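## Task

Take the tube that sits on the shelved bench by the door and seat it fully in one of the holes of the tube rack on the shelved bench by the window. The tube must never reach the floor. Afterwards open the hand and pull away. The robot must not topple or be left leaning. It only counts if the tube stays in the rack without the robot supporting it.

## Robot and tools

ROBOT. A wheeled base carries a vertical column with a tilting head and two six-joint arms, left and right, each ending in a two-finger gripper. Folded, as at the start, it measures 0.73 m long, 0.62 m wide and 1.88 m tall, and its front is 0.40 m ahead of the column. The base can drive straight and turn in place, but cannot move sideways. A loose object may occasionally be nudged by something else.

FRAMES. Base frame: origin on the floor under the column, between the drive wheels; x forward, y left, z up. left_hand and right_hand are reported in this frame at the point where the fingers join; fingertips reach 8 mm past it. The hand's z axis runs along the fingers (quat_wxyz rotates (0,0,1) onto it) and its y axis along the opening. The odometry frame is the base frame at the scene's start. base_odometry only counts wheel rotation, so slip looks like travel. Its heading is positive to the left, -3.142 to 3.142.

execute_actions. Arguments: "actions", a list holding one action or none (empty returns state and pictures only), and optional "cameras" (cam_head_left, cam_head_right, cam_left_wrist, cam_right_wrist, nav_camera or all; omitted or null gives all, [] gives none). An action may contain:
- "base": exactly one relative command, counted from the base's last reported position. translate_m: metres, forward positive, -3 to 3. rotate_rad: radians, counter-clockwise (left) positive, -3.2 to 3.2.
- "joints": one flat object of absolute targets keyed by joint name, covering head and both arms together. head_tilt_rad -0.61 to 1.308 (positive looks down). left_joint1_rad and right_joint1_rad -2.879 to 2.879; joint2 0 to 3.141; joint3 0 to 3.019; joint4 -1.692 to 1.57; joint5 -1.57 to 1.57 (positive swings the hand to the robot's right); joint6 -2.094 to 2.094 (positive rolls clockwise seen from behind). left_gripper_m and right_gripper_m: fingertip gap in metres, 0 to 0.093. Positive joint1 moves a hand ahead and below the shoulder toward the robot's left.
- "speeds": caps on base speed for this action only: translate_m 0.05 to 0.8 m/s, rotate_rad 0.1 to 1 rad/s (defaults are the maxima). Arms are not slowed by it.
An unknown key or an out-of-range number rejects the whole call. A base move needing over 8.667 s is rejected; an action lasts at most 15 s. Omitted joints may keep pushing toward older targets. If a result reports a stop, later motion calls in that same reply are skipped.

wait: "seconds" 0 to 10; returns the same as an empty action. zoom_image: "camera" and "region" [x0, y0, x1, y1] in pixels of that camera's latest full image, at most 504 by 504. finished_scene: "scene", the number of the scene being closed; irreversible, and the result tells whether the goal held.

ARM GEOMETRY. With left joint1 at -1.57 (right at 1.57) and joints 5, 6 at 0, the arm moves in a forward-facing vertical plane 0.23 m beside the column. Let a = joint2 - 0.35, b = 1.05 + joint2 - joint3, c = b - joint4 (c = 1.57 means fingers straight down). The hand point is then 0.12 + 0.39 sin a + 0.38 cos b + 0.25 cos c m ahead and 1.46 + 0.39 cos a - 0.38 sin b - 0.25 sin c m up; joints 2, 3, 4 = 0.93, 0.78, 0.14 give 0.60 m ahead, 1.21 m up. Expect the real hand up to about 5 cm lower and nearer the column (more under heavy load). Reach is about 1 m from the shoulder, no lower than 0.47 m up; the floor is out of reach. A light object (up to 0.3 kg) can be carried fingers-down out to 0.6 m ahead, 0.65 to 1.6 m up. Target changes under about 0.03 rad (0.08 rad for joints 2 and 3) may not move anything. For gentle contact, step about 0.05 rad per call from your previous target.

GRIPPER. Fingers are 7 cm long; their outside width exceeds the reported gap by 1 cm at the tips and 5 cm at the base. The body behind is 10 by 7 cm, and the wrist camera sticks out 11 cm on one side. To grasp, command a gap smaller than the object; off_target is then expected. A reported gap staying 0.002 m or more above target means something is held.

RESULT LINES. base_status and joint_status give each motion's outcome: done, off_target (resting short, maybe still pushing), time_out, contact_stop (base only: a wheel stalled), not_followed. "joint command not followed" with a "cause:" line means a safety check blocked an arm near itself, the other arm, the body or an obstacle; back each moved joint off by at least 0.05 rad, or move the other arm away. on_its_own lists what the call did not command; "held at" is the held target. A blocked arm keeps pushing; resend its reported positions as targets to relax it. motor_effort lists only the wheels (positive pushes forward; bracket is the peak). Joint torques and Motor temperatures follow joint order. turned_by_wheels versus turned_by_imu differing by over about 4 % and at least 0.05 rad signals a collision or slip. base_tilt is in degrees. wheel_motors_off is 1 while the wheels are cut after pushing hard for about 3 s (off 2 s).

BASE CONTACT. After contact_stop, reverse 0.05 m before retrying or turning. Bench tops 0.30 to 1.20 m high can overhang the base and strike the column.

CAMERAS. Head cameras look forward, tilted down by head_tilt_rad. Wrist cameras are fisheye 616x616, 0.10 m behind the fingertips, aimed along the fingers but tilted 0.62 rad toward the hand's +x; with the arm forward and fingers down they look somewhat back toward the robot. Image right is the hand's -y. nav_camera sits at the base front, 0.23 m up, looking ahead. Calibration lines give K, distortion and T_world_to_cam in the base frame.

AVOID. Letting the tube fall or touch the floor; arms striking or pressing on each other; prolonged hard pushing; motors reaching 100 °C (MOTOR HOT warns at 85 °C); tipping the robot. Finish with the tube seated fully, gripper opened and hand withdrawn.

Each tool is called by a JSON object that holds its "api" and its "payload", one argument or row to a line.

## Session

{"api": "execute_actions", "payload": {
  "actions": [
    {"joints":{"head_tilt_rad":0.3}}
  ]
}}

Scene clock: 0.87 s.
Joint torques (N m, as the arm reports them, + toward a larger angle): left_arm=[-0.53 -7.93 -1.89 -1.73  0.   -0.1 ] | right_arm=[-0.08 -7.52 -0.8  -1.11  0.09 -0.05]
Motor temperatures (°C, as the motors report them): left_arm=[23 22 22 23 24 22] | right_arm=[24 22 21 23 22 23]
base_odometry: x=+0.000 y=+0.000 heading=+0.000 (m, m, rad; odometry frame)
turned_by_wheels: +0.000 (rad since the last result)
turned_by_imu: +0.000 (rad since the last result)
base_tilt: forward=+0.6 right=-0.2 (deg)
base_status: not commanded
joint_positions: head_tilt_rad=+0.319 left_joint1_rad=-1.593 left_joint2_rad=+0.907 left_joint3_rad=+0.399 left_joint4_rad=-0.919 left_joint5_rad=+0.043 left_joint6_rad=+0.059 left_gripper_m=+0.094 right_joint1_rad=+1.570 right_joint2_rad=+0.865 right_joint3_rad=+0.383 right_joint4_rad=-1.004 right_joint5_rad=+0.041 right_joint6_rad=+0.077 right_gripper_m=+0.094
joint_status: all done
wheel_motors_off: 0
motor_effort: left_wheel=+3(4) right_wheel=+1(3) (%)
left_hand: x=+0.1413 y=+0.2124 z=+1.2485 quat_wxyz=(+0.436, -0.027, -0.899, +0.039) (m; base frame)
right_hand: x=+0.1292 y=-0.2327 z=+1.2684 quat_wxyz=(+0.461, -0.025, -0.886, +0.036) (m; base frame)
pictures: cam_head_left, cam_head_right, cam_left_wrist, cam_right_wrist, nav_camera
camera_calibration (this result's frames):
cam_head_left: T_world_to_cam=[[0.07195, -0.9974, -0.00414046, 0.0563658], [-0.307933, -0.0182648, -0.951233, 1.47705], [0.948683, 0.0697162, -0.308447, 0.355872], [0, 0, 0, 1]] pos_world=[0.113168, 0.0583871, 1.51502]
cam_head_right: T_world_to_cam=[[0.0785459, -0.996908, -0.00236434, -0.0663326], [-0.297444, -0.0211717, -0.954505, 1.47587], [0.951503, 0.0756756, -0.298187, 0.341923], [0, 0, 0, 1]] pos_world=[0.118859, -0.060756, 1.51053]
Images, in order (width x height): cam_head_left 896x504, cam_head_right 896x504, cam_left_wrist 616x616, cam_right_wrist 616x616, nav_camera 896x504.

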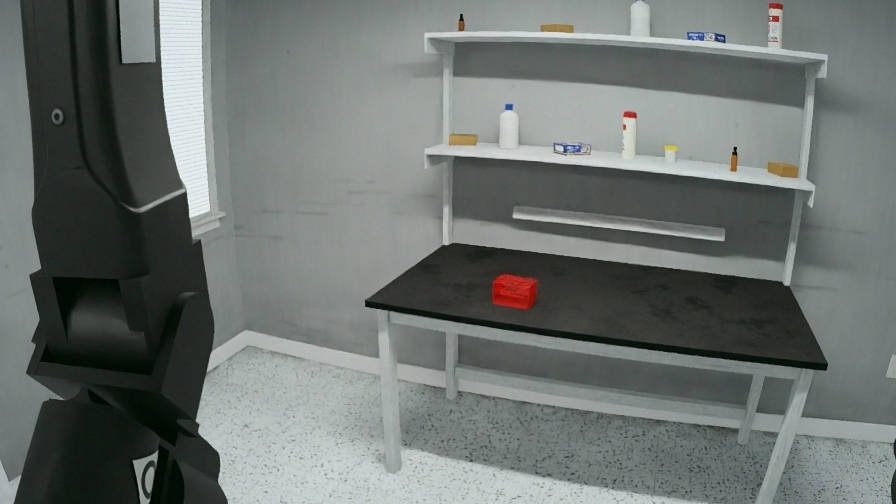

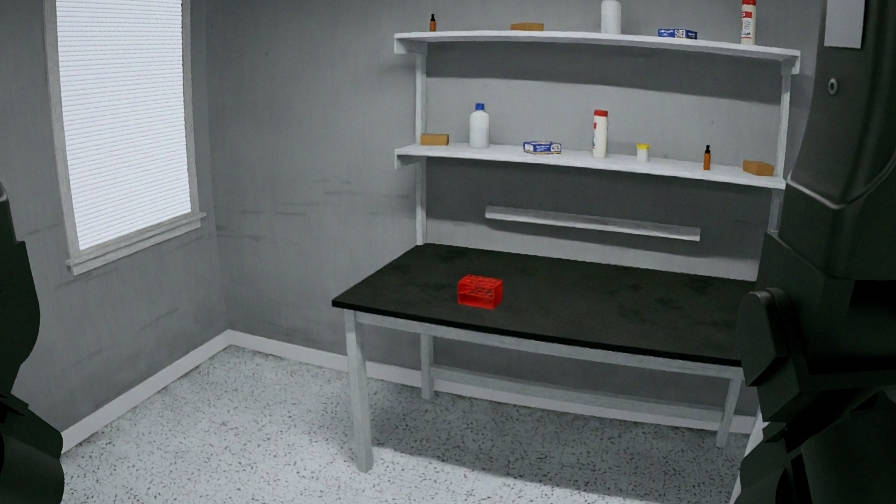

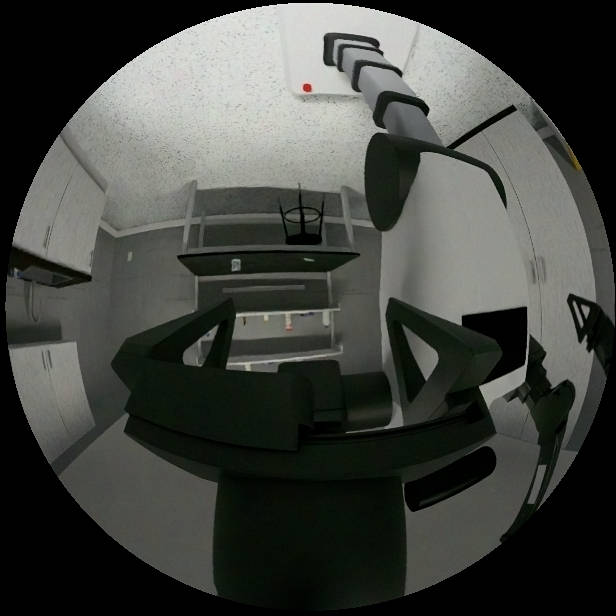

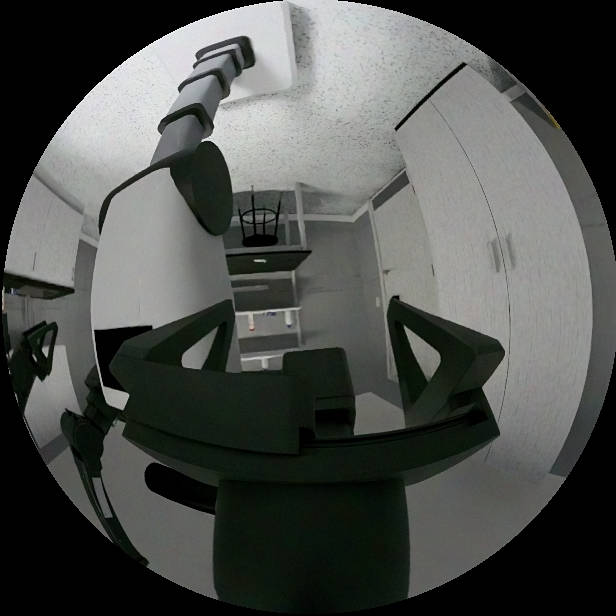

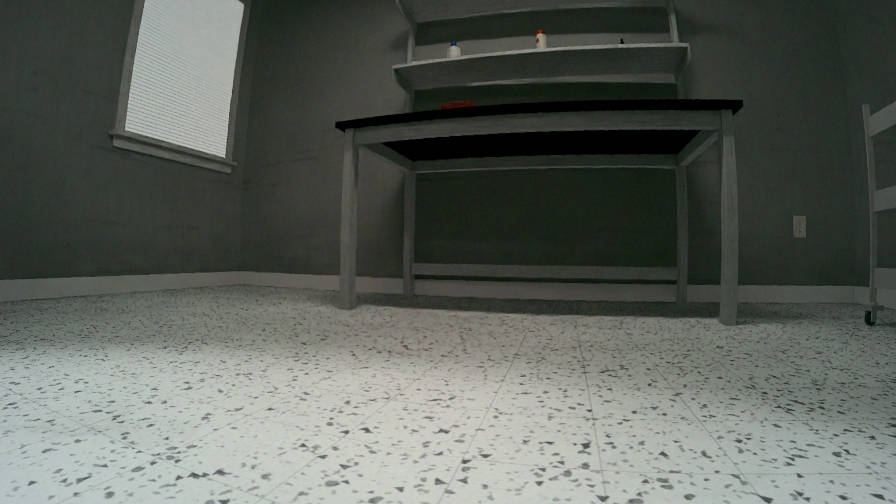

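{"api": "execute_actions", "payload": {
  "actions": [
    {"base":{"rotate_rad":2.85}}
  ],
  "cameras": []
}}

{"api": "execute_actions", "payload": {
  "actions": [
    {"base":{"translate_m":1.0},"joints":{"head_tilt_rad":0.5}}
  ],
  "cameras": ["cam_head_left","cam_head_right","nav_camera"]
}}

Scene clock: 9.53 s.
Joint torques (N m, as the arm reports them, + toward a larger angle): left_arm=[-0.55 -7.98 -2.01 -1.71  0.   -0.09] | right_arm=[-0.12 -7.48 -0.76 -1.09  0.09 -0.05]
Motor temperatures (°C, as the motors report them): left_arm=[23 22 22 23 24 22] | right_arm=[24 22 21 23 22 23]
base_odometry: x=+0.000 y=+0.000 heading=+2.849 (m, m, rad; odometry frame)
turned_by_wheels: +2.849 (rad since the last result)
turned_by_imu: +2.845 (rad since the last result)
base_tilt: forward=+0.6 right=-0.3 (deg)
base_status: done
joint_positions: head_tilt_rad=+0.319 left_joint1_rad=-1.593 left_joint2_rad=+0.907 left_joint3_rad=+0.399 left_joint4_rad=-0.919 left_joint5_rad=+0.043 left_joint6_rad=+0.059 left_gripper_m=+0.094 right_joint1_rad=+1.570 right_joint2_rad=+0.865 right_joint3_rad=+0.383 right_joint4_rad=-1.004 right_joint5_rad=+0.041 right_joint6_rad=+0.077 right_gripper_m=+0.094
joint_status: not commanded
wheel_motors_off: 0
motor_effort: left_wheel=-4(45) right_wheel=+4(36) (%)
left_hand: x=+0.1413 y=+0.2124 z=+1.2485 quat_wxyz=(+0.436, -0.027, -0.899, +0.039) (m; base frame)
right_hand: x=+0.1292 y=-0.2327 z=+1.2684 quat_wxyz=(+0.461, -0.025, -0.886, +0.036) (m; base frame)
pictures: none
No camera images: the call's "cameras" was empty. Leave "cameras" out to get every camera's image.

Scene clock: 12.63 s.
Joint torques (N m, as the arm reports them, + toward a larger angle): left_arm=[-0.55 -7.89 -2.14 -1.71 -0.01 -0.09] | right_arm=[-0.1  -7.65 -0.94 -1.09  0.09 -0.05]
Motor temperatures (°C, as the motors report them): left_arm=[23 22 22 23 24 22] | right_arm=[24 22 21 23 22 23]
base_odometry: x=-0.958 y=+0.288 heading=+2.849 (m, m, rad; odometry frame)
turned_by_wheels: +0.000 (rad since the last result)
turned_by_imu: +0.002 (rad since the last result)
base_tilt: forward=+0.6 right=-0.1 (deg)
base_status: done
joint_positions: head_tilt_rad=+0.505 left_joint1_rad=-1.593 left_joint2_rad=+0.906 left_joint3_rad=+0.400 left_joint4_rad=-0.919 left_joint5_rad=+0.043 left_joint6_rad=+0.059 left_gripper_m=+0.094 right_joint1_rad=+1.570 right_joint2_rad=+0.865 right_joint3_rad=+0.386 right_joint4_rad=-1.004 right_joint5_rad=+0.041 right_joint6_rad=+0.077 right_gripper_m=+0.094
joint_status: all done
wheel_motors_off: 0
motor_effort: left_wheel=+0(57) right_wheel=-1(61) (%)
left_hand: x=+0.1422 y=+0.2123 z=+1.2482 quat_wxyz=(+0.435, -0.027, -0.899, +0.039) (m; base frame)
right_hand: x=+0.1304 y=-0.2327 z=+1.2680 quat_wxyz=(+0.460, -0.025, -0.887, +0.036) (m; base frame)
pictures: cam_head_left, cam_head_right, nav_camera
camera_calibration (this result's frames):
cam_head_left: T_world_to_cam=[[0.0699578, -0.9974, -0.0173161, 0.0767559], [-0.477797, -0.0182648, -0.87828, 1.3732], [0.87568, 0.0697162, -0.477832, 0.620376], [0, 0, 0, 1]] pos_world=[0.107488, 0.0583871, 1.50382]
cam_head_right: T_world_to_cam=[[0.076768, -0.996908, -0.0167847, -0.0440363], [-0.468089, -0.0211717, -0.883427, 1.37495], [0.88034, 0.0756756, -0.468267, 0.607404], [0, 0, 0, 1]] pos_world=[0.112255, -0.060756, 1.49835]
Images, in order (width x height): cam_head_left 896x504, cam_head_right 896x504, nav_camera 896x504.

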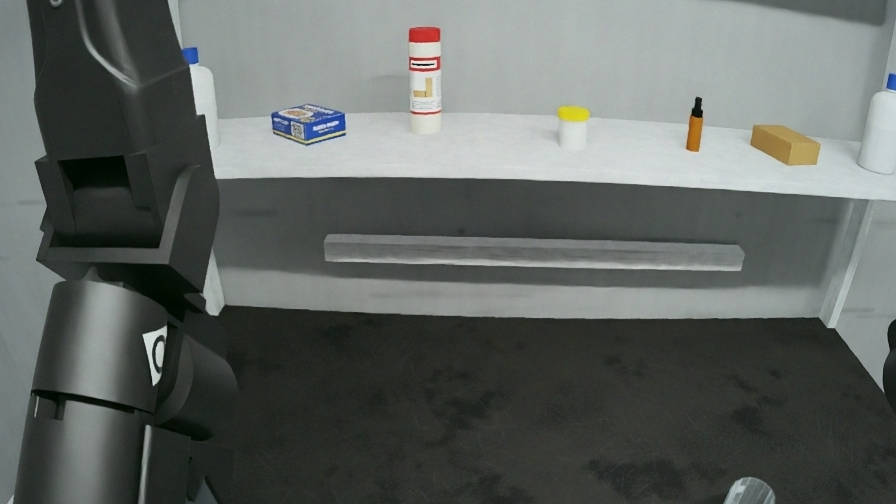

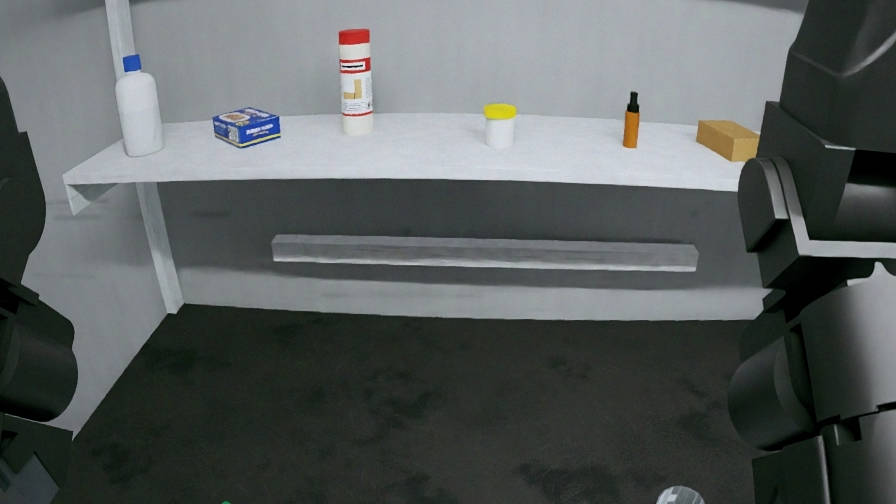

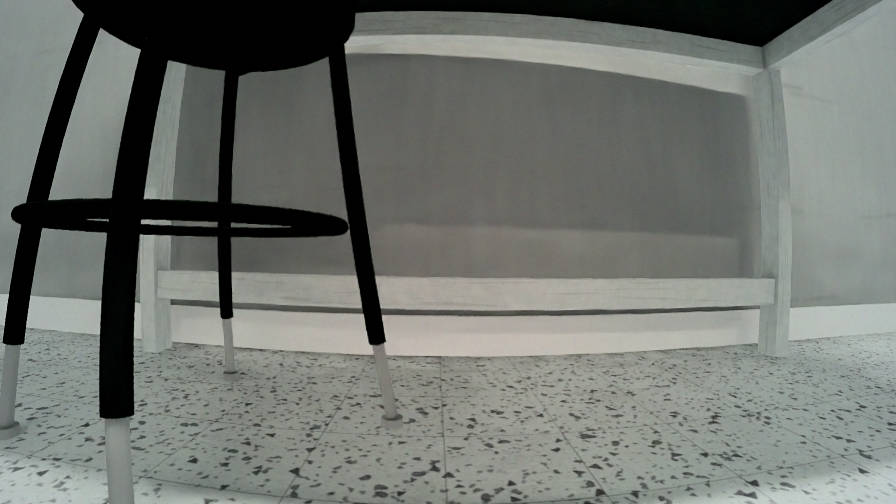

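{"api": "execute_actions", "payload": {
  "actions": [
    {"base":{"rotate_rad":0.15},"joints":{"head_tilt_rad":0.95,"left_joint2_rad":1.63,"left_joint3_rad":1.4,"left_joint4_rad":-0.29}}
  ],
  "cameras": ["cam_head_left","cam_head_right","cam_left_wrist"]
}}

Scene clock: 18.20 s.
Joint torques (N m, as the arm reports them, + toward a larger angle): left_arm=[ -0.82 -21.62   2.49   0.35   0.    -0.1 ] | right_arm=[-0.15 -7.69 -0.99 -1.07  0.09 -0.05]
Motor temperatures (°C, as the motors report them): left_arm=[23 22 22 23 24 22] | right_arm=[24 22 21 23 22 23]
base_odometry: x=-0.958 y=+0.288 heading=+2.997 (m, m, rad; odometry frame)
turned_by_wheels: +0.148 (rad since the last result)
turned_by_imu: +0.147 (rad since the last result)
base_tilt: forward=+0.6 right=-0.1 (deg)
base_status: done
joint_positions: head_tilt_rad=+0.950 left_joint1_rad=-1.593 left_joint2_rad=+1.630 left_joint3_rad=+1.400 left_joint4_rad=-0.294 left_joint5_rad=+0.043 left_joint6_rad=+0.059 left_gripper_m=+0.094 right_joint1_rad=+1.570 right_joint2_rad=+0.865 right_joint3_rad=+0.386 right_joint4_rad=-1.004 right_joint5_rad=+0.041 right_joint6_rad=+0.077 right_gripper_m=+0.094
joint_status: all done
wheel_motors_off: 0
motor_effort: left_wheel=-1(49) right_wheel=+1(46) (%)
left_hand: x=+0.6029 y=+0.2013 z=+0.9539 quat_wxyz=(+0.000, -0.035, -0.999, +0.031) (m; base frame)
right_hand: x=+0.1304 y=-0.2327 z=+1.2680 quat_wxyz=(+0.460, -0.025, -0.887, +0.036) (m; base frame)
pictures: cam_head_left, cam_head_right, cam_left_wrist
camera_calibration (this result's frames):
cam_head_left: T_world_to_cam=[[0.0556537, -0.9974, -0.0457887, 0.121319], [-0.809803, -0.0182648, -0.586417, 0.940326], [0.584056, 0.0697162, -0.808714, 1.14451], [0, 0, 0, 1]] pos_world=[0.086267, 0.0583871, 1.48256]
cam_head_right: T_world_to_cam=[[0.0620274, -0.996908, -0.0482457, 0.00515068], [-0.803264, -0.0211717, -0.595247, 0.947907], [0.592385, 0.0756756, -0.802093, 1.13589], [0, 0, 0, 1]] pos_world=[0.0882131, -0.060756, 1.47558]
cam_left_wrist: T_world_to_cam=[[-0.0645186, -0.995836, 0.064401, 0.177328], [-0.802581, 0.0901336, 0.589695, -0.0903677], [-0.593045, -0.0136407, -0.805054, 1.25597], [0, 0, 0, 1]] pos_world=[0.683759, 0.201867, 1.05299]
Images, in order (width x height): cam_head_left 896x504, cam_head_right 896x504, cam_left_wrist 616x616.

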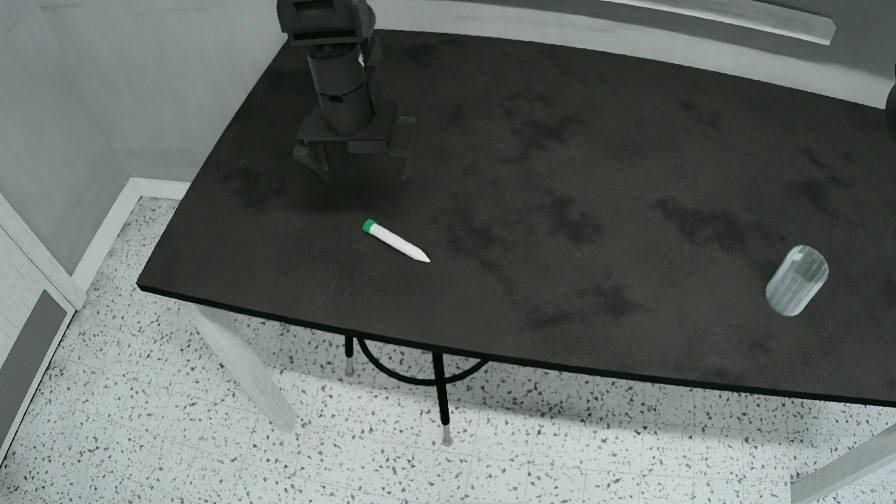

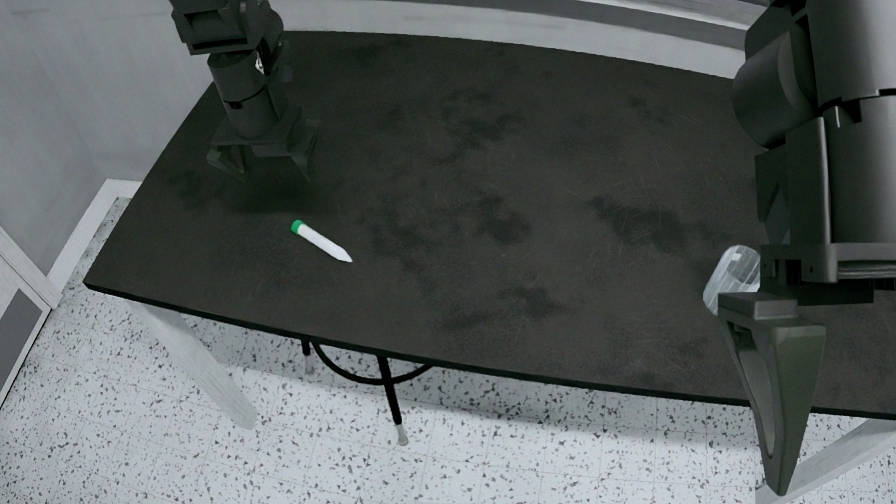

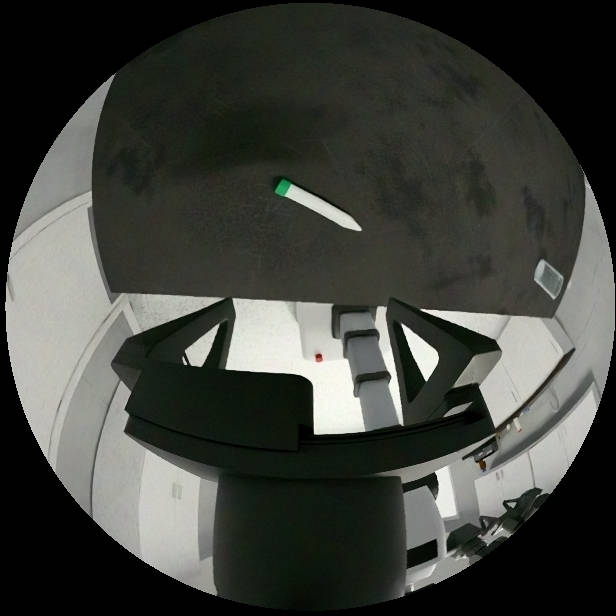

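{"api": "execute_actions", "payload": {
  "actions": [
    {"joints":{"left_joint1_rad":-1.57,"left_joint2_rad":2.05,"left_joint3_rad":1.9,"left_joint4_rad":-0.37,"left_joint5_rad":0,"left_joint6_rad":-1.0,"left_gripper_m":0.06}}
  ],
  "cameras": ["cam_head_right","cam_left_wrist"]
}}

Scene clock: 23.90 s.
Joint torques (N m, as the arm reports them, + toward a larger angle): left_arm=[ -0.45 -23.75   4.6   -0.13  -0.18  -0.18] | right_arm=[-0.12 -7.54 -0.93 -1.09  0.09 -0.05]
Motor temperatures (°C, as the motors report them): left_arm=[23 23 22 23 24 22] | right_arm=[24 22 21 23 22 23]
base_odometry: x=-0.958 y=+0.288 heading=+2.997 (m, m, rad; odometry frame)
turned_by_wheels: +0.000 (rad since the last result)
turned_by_imu: +0.001 (rad since the last result)
base_tilt: forward=+0.6 right=-0.2 (deg)
base_status: not commanded
joint_positions: head_tilt_rad=+0.950 left_joint1_rad=-1.571 left_joint2_rad=+2.058 left_joint3_rad=+1.881 left_joint4_rad=-0.365 left_joint5_rad=+0.002 left_joint6_rad=-0.993 left_gripper_m=+0.060 right_joint1_rad=+1.570 right_joint2_rad=+0.865 right_joint3_rad=+0.386 right_joint4_rad=-1.004 right_joint5_rad=+0.041 right_joint6_rad=+0.077 right_gripper_m=+0.094
joint_status: all done
wheel_motors_off: 0
motor_effort: left_wheel=-2(2) right_wheel=+2(2) (%)
left_hand: x=+0.6300 y=+0.2237 z=+0.7971 quat_wxyz=(+0.009, +0.476, -0.879, -0.003) (m; base frame)
right_hand: x=+0.1304 y=-0.2327 z=+1.2680 quat_wxyz=(+0.460, -0.025, -0.887, +0.036) (m; base frame)
pictures: cam_head_right, cam_left_wrist
camera_calibration (this result's frames):
cam_head_right: T_world_to_cam=[[0.0620265, -0.996908, -0.0482469, 0.00515255], [-0.803275, -0.0211717, -0.595232, 0.947884], [0.59237, 0.0756756, -0.802104, 1.13591], [0, 0, 0, 1]] pos_world=[0.0882118, -0.060756, 1.47558]
cam_left_wrist: T_world_to_cam=[[0.840599, -0.541512, -0.0125757, -0.399002], [-0.425706, -0.674829, 0.60281, -0.0548692], [-0.334915, -0.501368, -0.797786, 1.08683], [0, 0, 0, 1]] pos_world=[0.676039, 0.291809, 0.895115]
Images, in order (width x height): cam_head_right 896x504, cam_left_wrist 616x616.

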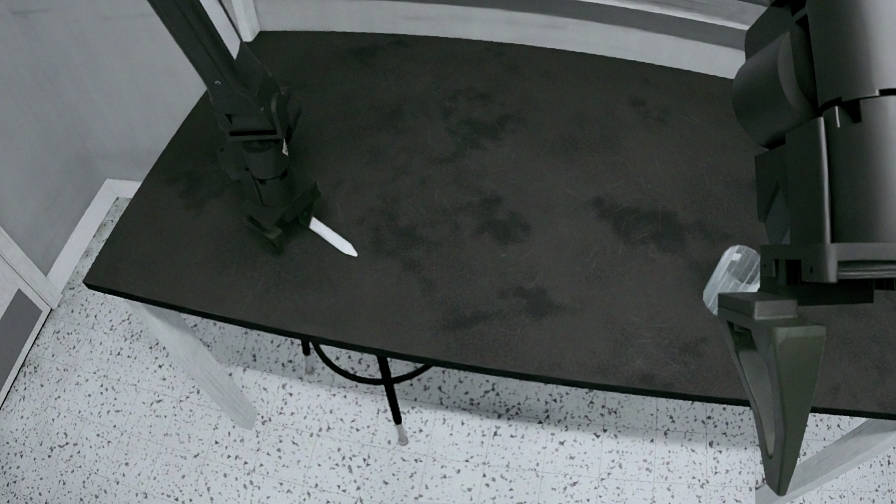

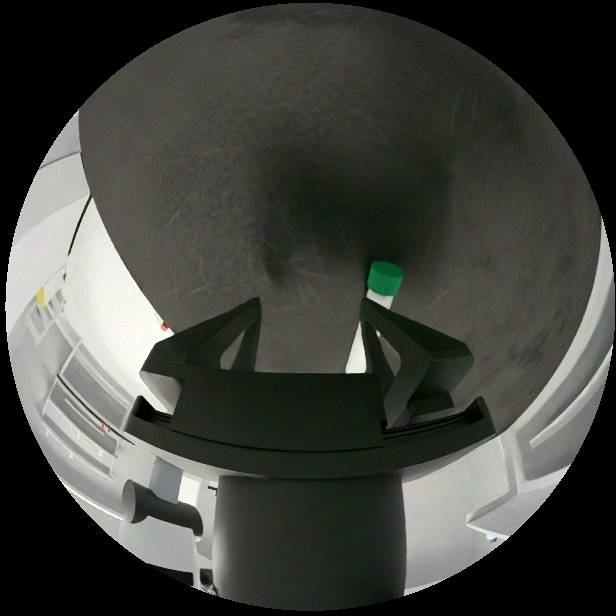

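{"api": "execute_actions", "payload": {
  "actions": [
    {"base":{"rotate_rad":-0.065},"joints":{"left_joint6_rad":-0.85,"left_gripper_m":0.08}}
  ],
  "cameras": []
}}

{"api": "execute_actions", "payload": {
  "actions": [
    {"base":{"translate_m":0.03},"joints":{"left_joint2_rad":2.1,"left_joint4_rad":-0.32}}
  ],
  "cameras": ["cam_head_right","cam_left_wrist"]
}}

Scene clock: 28.27 s.
Joint torques (N m, as the arm reports them, + toward a larger angle): left_arm=[ -0.07 -23.7    4.67  -0.14  -0.14  -0.04] | right_arm=[-0.12 -7.55 -0.98 -1.08  0.09 -0.05]
Motor temperatures (°C, as the motors report them): left_arm=[23 24 22 23 24 22] | right_arm=[24 22 21 23 22 23]
base_odometry: x=-0.958 y=+0.288 heading=+2.934 (m, m, rad; odometry frame)
turned_by_wheels: -0.063 (rad since the last result)
turned_by_imu: -0.062 (rad since the last result)
base_tilt: forward=+0.4 right=-0.2 (deg)
base_status: done
joint_positions: head_tilt_rad=+0.950 left_joint1_rad=-1.576 left_joint2_rad=+2.058 left_joint3_rad=+1.881 left_joint4_rad=-0.365 left_joint5_rad=+0.002 left_joint6_rad=-0.856 left_gripper_m=+0.080 right_joint1_rad=+1.570 right_joint2_rad=+0.865 right_joint3_rad=+0.385 right_joint4_rad=-1.004 right_joint5_rad=+0.041 right_joint6_rad=+0.077 right_gripper_m=+0.094
joint_status: all done
wheel_motors_off: 0
motor_effort: left_wheel=+0(50) right_wheel=+0(23) (%)
left_hand: x=+0.6302 y=+0.2199 z=+0.7973 quat_wxyz=(+0.010, +0.414, -0.910, -0.001) (m; base frame)
right_hand: x=+0.1302 y=-0.2327 z=+1.2681 quat_wxyz=(+0.461, -0.025, -0.887, +0.036) (m; base frame)
pictures: none
No camera images: the call's "cameras" was empty. Leave "cameras" out to get every camera's image.

Scene clock: 29.33 s.
Joint torques (N m, as the arm reports them, + toward a larger angle): left_arm=[ -0.24 -21.54   4.09   0.48  -0.15  -0.04] | right_arm=[-0.12 -7.55 -0.9  -1.1   0.09 -0.05]
Motor temperatures (°C, as the motors report them): left_arm=[23 24 22 23 24 22] | right_arm=[24 22 21 23 22 23]
base_odometry: x=-0.987 y=+0.294 heading=+2.936 (m, m, rad; odometry frame)
turned_by_wheels: +0.002 (rad since the last result)
turned_by_imu: +0.003 (rad since the last result)
base_tilt: forward=+0.8 right=-0.3 (deg)
base_status: done
joint_positions: head_tilt_rad=+0.951 left_joint1_rad=-1.571 left_joint2_rad=+2.090 left_joint3_rad=+1.885 left_joint4_rad=-0.329 left_joint5_rad=+0.002 left_joint6_rad=-0.856 left_gripper_m=+0.080 right_joint1_rad=+1.570 right_joint2_rad=+0.865 right_joint3_rad=+0.385 right_joint4_rad=-1.004 right_joint5_rad=+0.041 right_joint6_rad=+0.077 right_gripper_m=+0.094
joint_status: all done
wheel_motors_off: 0
motor_effort: left_wheel=+1(75) right_wheel=-1(56) (%)
left_hand: x=+0.6199 y=+0.2238 z=+0.7813 quat_wxyz=(+0.005, +0.415, -0.910, -0.001) (m; base frame)
right_hand: x=+0.1298 y=-0.2327 z=+1.2682 quat_wxyz=(+0.461, -0.025, -0.886, +0.036) (m; base frame)
pictures: cam_head_right, cam_left_wrist
camera_calibration (this result's frames):
cam_head_right: T_world_to_cam=[[0.0619828, -0.996908, -0.0483029, 0.00524103], [-0.803813, -0.0211717, -0.594506, 0.946792], [0.591645, 0.0756756, -0.802639, 1.13677], [0, 0, 0, 1]] pos_world=[0.0881536, -0.060756, 1.47554]
cam_left_wrist: T_world_to_cam=[[0.758881, -0.651212, -0.00467187, -0.321679], [-0.51898, -0.609088, 0.599726, -0.00411014], [-0.393395, -0.452696, -0.800192, 1.09818], [0, 0, 0, 1]] pos_world=[0.674003, 0.285158, 0.879718]
Images, in order (width x height): cam_head_right 896x504, cam_left_wrist 616x616.

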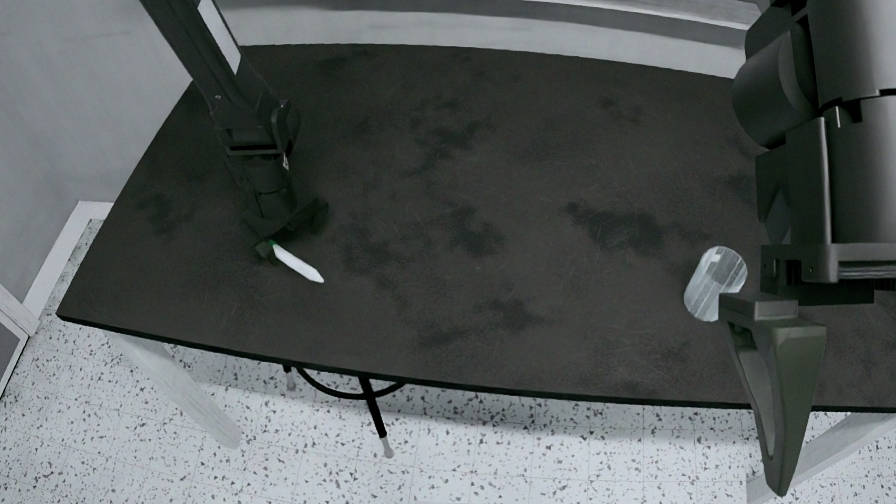

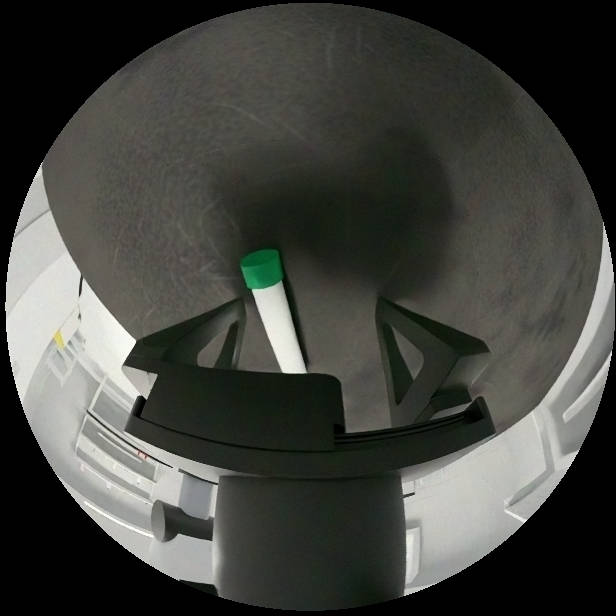

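{"api": "execute_actions", "payload": {
  "actions": [
    {"joints":{"left_joint2_rad":2.15,"left_joint4_rad":-0.28,"left_joint6_rad":-1.05}}
  ],
  "cameras": ["cam_left_wrist"]
}}

{"api": "execute_actions", "payload": {
  "actions": [
    {"joints":{"left_gripper_m":0.005}}
  ],
  "cameras": ["cam_head_right","cam_left_wrist"]
}}

Scene clock: 33.97 s.
Joint torques (N m, as the arm reports them, + toward a larger angle): left_arm=[ -0.39 -18.17   3.53   0.59  -0.01  -0.24] | right_arm=[-0.11 -7.69 -0.84 -1.09  0.08 -0.05]
Motor temperatures (°C, as the motors report them): left_arm=[23 25 22 23 24 22] | right_arm=[24 22 21 23 22 23]
base_odometry: x=-0.987 y=+0.294 heading=+2.937 (m, m, rad; odometry frame)
turned_by_wheels: +0.000 (rad since the last result)
turned_by_imu: +0.001 (rad since the last result)
base_tilt: forward=+0.6 right=-0.2 (deg)
base_status: not commanded
joint_positions: head_tilt_rad=+0.951 left_joint1_rad=-1.569 left_joint2_rad=+2.104 left_joint3_rad=+1.891 left_joint4_rad=-0.289 left_joint5_rad=-0.003 left_joint6_rad=-1.037 left_gripper_m=+0.080 right_joint1_rad=+1.570 right_joint2_rad=+0.865 right_joint3_rad=+0.384 right_joint4_rad=-1.004 right_joint5_rad=+0.041 right_joint6_rad=+0.077 right_gripper_m=+0.094
joint_status: all done
wheel_motors_off: 0
motor_effort: left_wheel=+2(4) right_wheel=-4(3) (%)
left_hand: x=+0.6238 y=+0.2262 z=+0.7751 quat_wxyz=(-0.010, +0.496, -0.868, +0.003) (m; base frame)
right_hand: x=+0.1296 y=-0.2327 z=+1.2683 quat_wxyz=(+0.461, -0.025, -0.886, +0.036) (m; base frame)
pictures: cam_left_wrist
camera_calibration (this result's frames):
cam_left_wrist: T_world_to_cam=[[0.8641, -0.502992, 0.0181799, -0.43997], [-0.418417, -0.697795, 0.581386, -0.0253084], [-0.279746, -0.509982, -0.813425, 1.04813], [0, 0, 0, 1]] pos_world=[0.6628, 0.295568, 0.875291]
Images, in order (width x height): cam_left_wrist 616x616.

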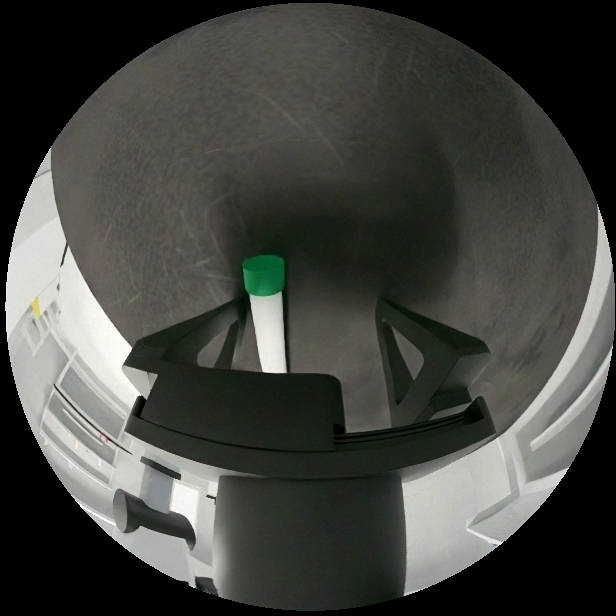

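Scene clock: 34.63 s.
Joint torques (N m, as the arm reports them, + toward a larger angle): left_arm=[ -0.3  -18.11   3.52   0.56  -0.01  -0.2 ] | right_arm=[-0.11 -7.44 -0.88 -1.1   0.09 -0.05]
Motor temperatures (°C, as the motors report them): left_arm=[23 25 22 23 24 22] | right_arm=[24 22 21 23 22 23]
base_odometry: x=-0.987 y=+0.294 heading=+2.937 (m, m, rad; odometry frame)
turned_by_wheels: +0.000 (rad since the last result)
turned_by_imu: +0.000 (rad since the last result)
base_tilt: forward=+0.7 right=-0.2 (deg)
base_status: not commanded
joint_positions: head_tilt_rad=+0.951 left_joint1_rad=-1.569 left_joint2_rad=+2.104 left_joint3_rad=+1.891 left_joint4_rad=-0.289 left_joint5_rad=-0.003 left_joint6_rad=-1.042 left_gripper_m=+0.016 right_joint1_rad=+1.570 right_joint2_rad=+0.865 right_joint3_rad=+0.384 right_joint4_rad=-1.004 right_joint5_rad=+0.041 right_joint6_rad=+0.077 right_gripper_m=+0.094
joint_status: left_gripper_m off_target (ended at +0.016, target +0.005)
wheel_motors_off: 0
motor_effort: left_wheel=+3(3) right_wheel=-2(4) (%)
left_hand: x=+0.6241 y=+0.2262 z=+0.7751 quat_wxyz=(-0.011, +0.498, -0.867, +0.004) (m; base frame)
right_hand: x=+0.1296 y=-0.2327 z=+1.2683 quat_wxyz=(+0.461, -0.025, -0.886, +0.036) (m; base frame)
pictures: cam_head_right, cam_left_wrist
camera_calibration (this result's frames):
cam_head_right: T_world_to_cam=[[0.0619828, -0.996908, -0.0483029, 0.00524105], [-0.803813, -0.0211717, -0.594505, 0.946792], [0.591644, 0.0756756, -0.802639, 1.13677], [0, 0, 0, 1]] pos_world=[0.0881536, -0.060756, 1.47554]
cam_left_wrist: T_world_to_cam=[[0.866385, -0.49903, 0.0185763, -0.442801], [-0.415453, -0.699645, 0.581288, -0.0265935], [-0.277083, -0.511337, -0.813486, 1.04693], [0, 0, 0, 1]] pos_world=[0.662675, 0.295756, 0.875346]
Images, in order (width x height): cam_head_right 896x504, cam_left_wrist 616x616.

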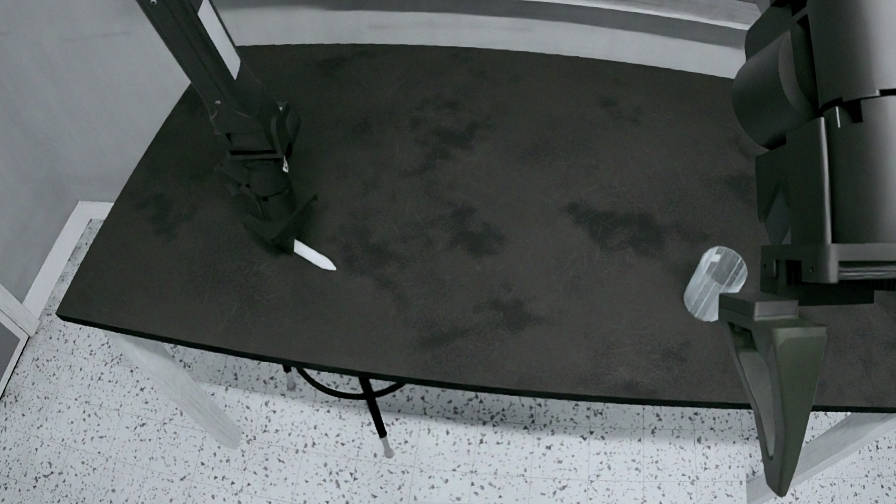

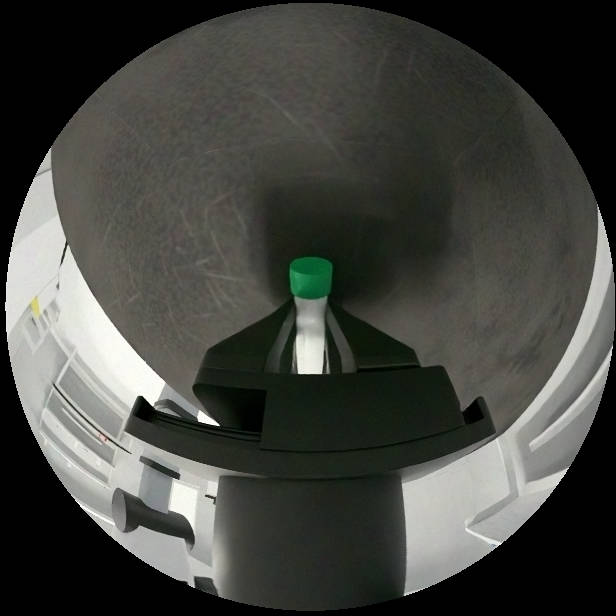

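{"api": "execute_actions", "payload": {
  "actions": [
    {"base":{"translate_m":-0.5},"joints":{"left_joint2_rad":1.63,"left_joint3_rad":1.3}}
  ],
  "cameras": []
}}

{"api": "execute_actions", "payload": {
  "actions": [
    {"base":{"rotate_rad":-3.12},"joints":{"left_joint6_rad":0}}
  ],
  "cameras": []
}}

{"api": "execute_actions", "payload": {
  "actions": [
    {"base":{"translate_m":1.45},"joints":{"head_tilt_rad":0.7,"left_joint2_rad":2.2,"left_joint3_rad":1.87,"left_joint4_rad":1.4}}
  ],
  "cameras": ["cam_head_right","cam_head_left","cam_left_wrist"]
}}

Scene clock: 41.67 s.
Joint torques (N m, as the arm reports them, + toward a larger angle): left_arm=[ -0.35 -20.84   1.73  -0.08  -0.07  -0.19] | right_arm=[-0.11 -7.68 -0.68 -1.06  0.09 -0.04]
Motor temperatures (°C, as the motors report them): left_arm=[23 25 22 23 24 22] | right_arm=[24 22 21 23 22 23]
base_odometry: x=-0.497 y=+0.193 heading=+2.938 (m, m, rad; odometry frame)
turned_by_wheels: +0.002 (rad since the last result)
turned_by_imu: +0.003 (rad since the last result)
base_tilt: forward=+0.6 right=-0.3 (deg)
base_status: done
joint_positions: head_tilt_rad=+0.952 left_joint1_rad=-1.570 left_joint2_rad=+1.638 left_joint3_rad=+1.294 left_joint4_rad=-0.281 left_joint5_rad=-0.002 left_joint6_rad=-1.043 left_gripper_m=+0.016 right_joint1_rad=+1.570 right_joint2_rad=+0.865 right_joint3_rad=+0.381 right_joint4_rad=-1.004 right_joint5_rad=+0.041 right_joint6_rad=+0.077 right_gripper_m=+0.094
joint_status: all done
wheel_motors_off: 0
motor_effort: left_wheel=+0(58) right_wheel=+0(67) (%)
left_hand: x=+0.5370 y=+0.2255 z=+0.9418 quat_wxyz=(+0.044, +0.498, -0.866, -0.026) (m; base frame)
right_hand: x=+0.1281 y=-0.2327 z=+1.2688 quat_wxyz=(+0.462, -0.025, -0.886, +0.036) (m; base frame)
pictures: none
No camera images: the call's "cameras" was empty. Leave "cameras" out to get every camera's image.

Scene clock: 46.33 s.
Joint torques (N m, as the arm reports them, + toward a larger angle): left_arm=[ -0.27 -20.61   1.84   0.05   0.01  -0.03] | right_arm=[-0.13 -7.53 -0.71 -1.06  0.09 -0.05]
Motor temperatures (°C, as the motors report them): left_arm=[23 26 22 23 24 22] | right_arm=[24 22 21 23 22 23]
base_odometry: x=-0.497 y=+0.193 heading=-0.181 (m, m, rad; odometry frame)
turned_by_wheels: -3.119 (rad since the last result)
turned_by_imu: -3.108 (rad since the last result)
base_tilt: forward=+0.6 right=-0.1 (deg)
base_status: done
joint_positions: head_tilt_rad=+0.952 left_joint1_rad=-1.571 left_joint2_rad=+1.638 left_joint3_rad=+1.294 left_joint4_rad=-0.281 left_joint5_rad=-0.001 left_joint6_rad=-0.007 left_gripper_m=+0.016 right_joint1_rad=+1.570 right_joint2_rad=+0.865 right_joint3_rad=+0.383 right_joint4_rad=-1.004 right_joint5_rad=+0.041 right_joint6_rad=+0.077 right_gripper_m=+0.094
joint_status: all done
wheel_motors_off: 0
motor_effort: left_wheel=+5(55) right_wheel=-5(49) (%)
left_hand: x=+0.5370 y=+0.2244 z=+0.9418 quat_wxyz=(+0.051, +0.003, -0.999, -0.001) (m; base frame)
right_hand: x=+0.1288 y=-0.2327 z=+1.2685 quat_wxyz=(+0.462, -0.025, -0.886, +0.036) (m; base frame)
pictures: none
No camera images: the call's "cameras" was empty. Leave "cameras" out to get every camera's image.

Scene clock: 49.97 s.
Joint torques (N m, as the arm reports them, + toward a larger angle): left_arm=[ -0.15 -22.83   4.45   2.52   0.02  -0.02] | right_arm=[-0.09 -7.54 -0.82 -1.06  0.09 -0.05]
Motor temperatures (°C, as the motors report them): left_arm=[23 26 22 23 24 22] | right_arm=[24 23 21 23 22 23]
base_odometry: x=+0.929 y=-0.068 heading=-0.181 (m, m, rad; odometry frame)
turned_by_wheels: -0.001 (rad since the last result)
turned_by_imu: +0.002 (rad since the last result)
base_tilt: forward=+0.6 right=-0.3 (deg)
base_status: done
joint_positions: head_tilt_rad=+0.716 left_joint1_rad=-1.571 left_joint2_rad=+2.206 left_joint3_rad=+1.854 left_joint4_rad=+1.386 left_joint5_rad=-0.001 left_joint6_rad=-0.007 left_gripper_m=+0.016 right_joint1_rad=+1.570 right_joint2_rad=+0.865 right_joint3_rad=+0.384 right_joint4_rad=-1.004 right_joint5_rad=+0.041 right_joint6_rad=+0.077 right_gripper_m=+0.094
joint_status: all done
wheel_motors_off: 0
motor_effort: left_wheel=+0(57) right_wheel=+1(58) (%)
left_hand: x=+0.8041 y=+0.2243 z=+0.9670 quat_wxyz=(-0.703, +0.003, -0.712, +0.002) (m; base frame)
right_hand: x=+0.1294 y=-0.2327 z=+1.2683 quat_wxyz=(+0.461, -0.025, -0.886, +0.036) (m; base frame)
pictures: cam_head_left, cam_head_right, cam_left_wrist
camera_calibration (this result's frames):
cam_head_left: T_world_to_cam=[[0.0647628, -0.9974, -0.0316184, 0.0990412], [-0.65155, -0.0182648, -0.758386, 1.19725], [0.755836, 0.0697162, -0.651038, 0.893105], [0, 0, 0, 1]] pos_world=[0.0986096, 0.0583871, 1.49255]
cam_head_right: T_world_to_cam=[[0.0715327, -0.996908, -0.0325287, -0.0195288], [-0.643139, -0.0211717, -0.765457, 1.20202], [0.762401, 0.0756756, -0.642665, 0.881874], [0, 0, 0, 1]] pos_world=[0.102124, -0.060756, 1.48621]
cam_left_wrist: T_world_to_cam=[[-0.000729004, -0.999917, 0.0128476, 0.211813], [-0.603381, -0.00980555, -0.797393, 1.26493], [0.797453, -0.0083333, -0.603323, 0.0718665], [0, 0, 0, 1]] pos_world=[0.706079, 0.224798, 1.04928]
Images, in order (width x height): cam_head_left 896x504, cam_head_right 896x504, cam_left_wrist 616x616.

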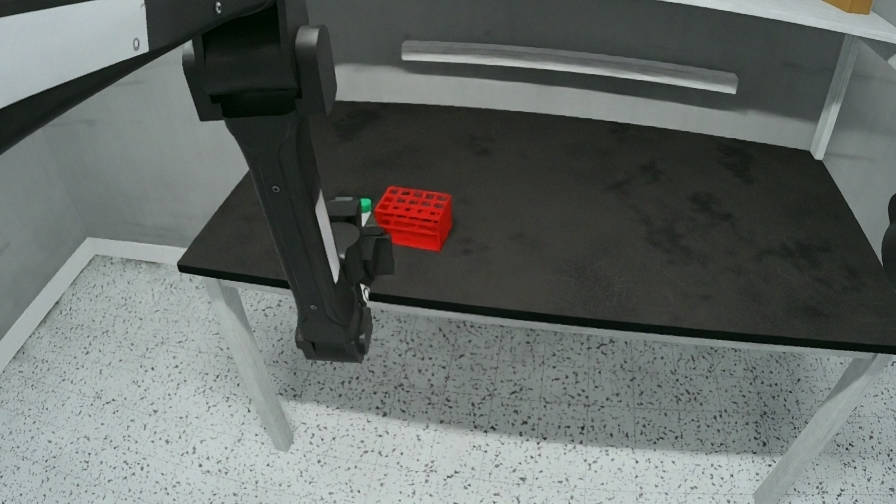

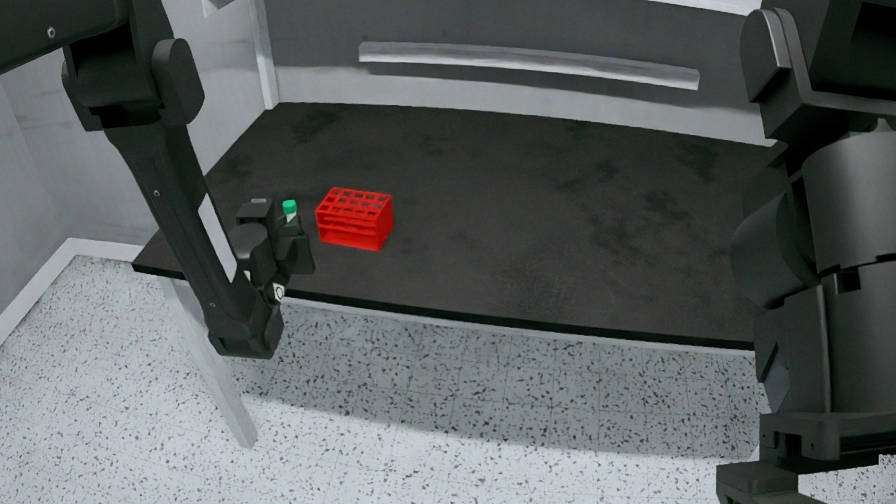

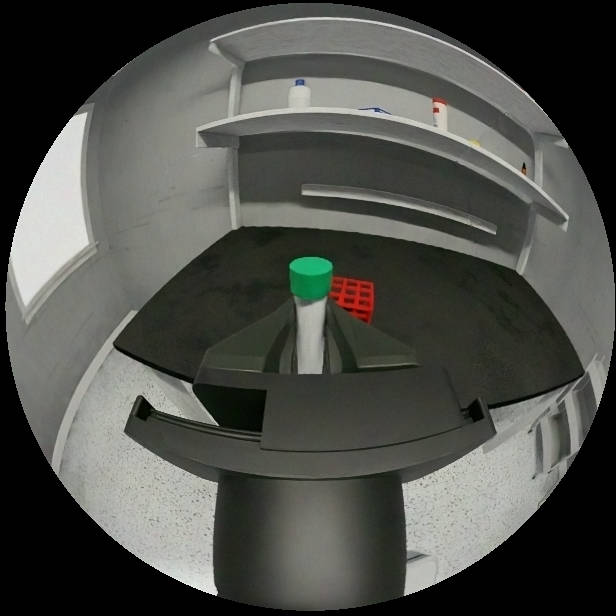

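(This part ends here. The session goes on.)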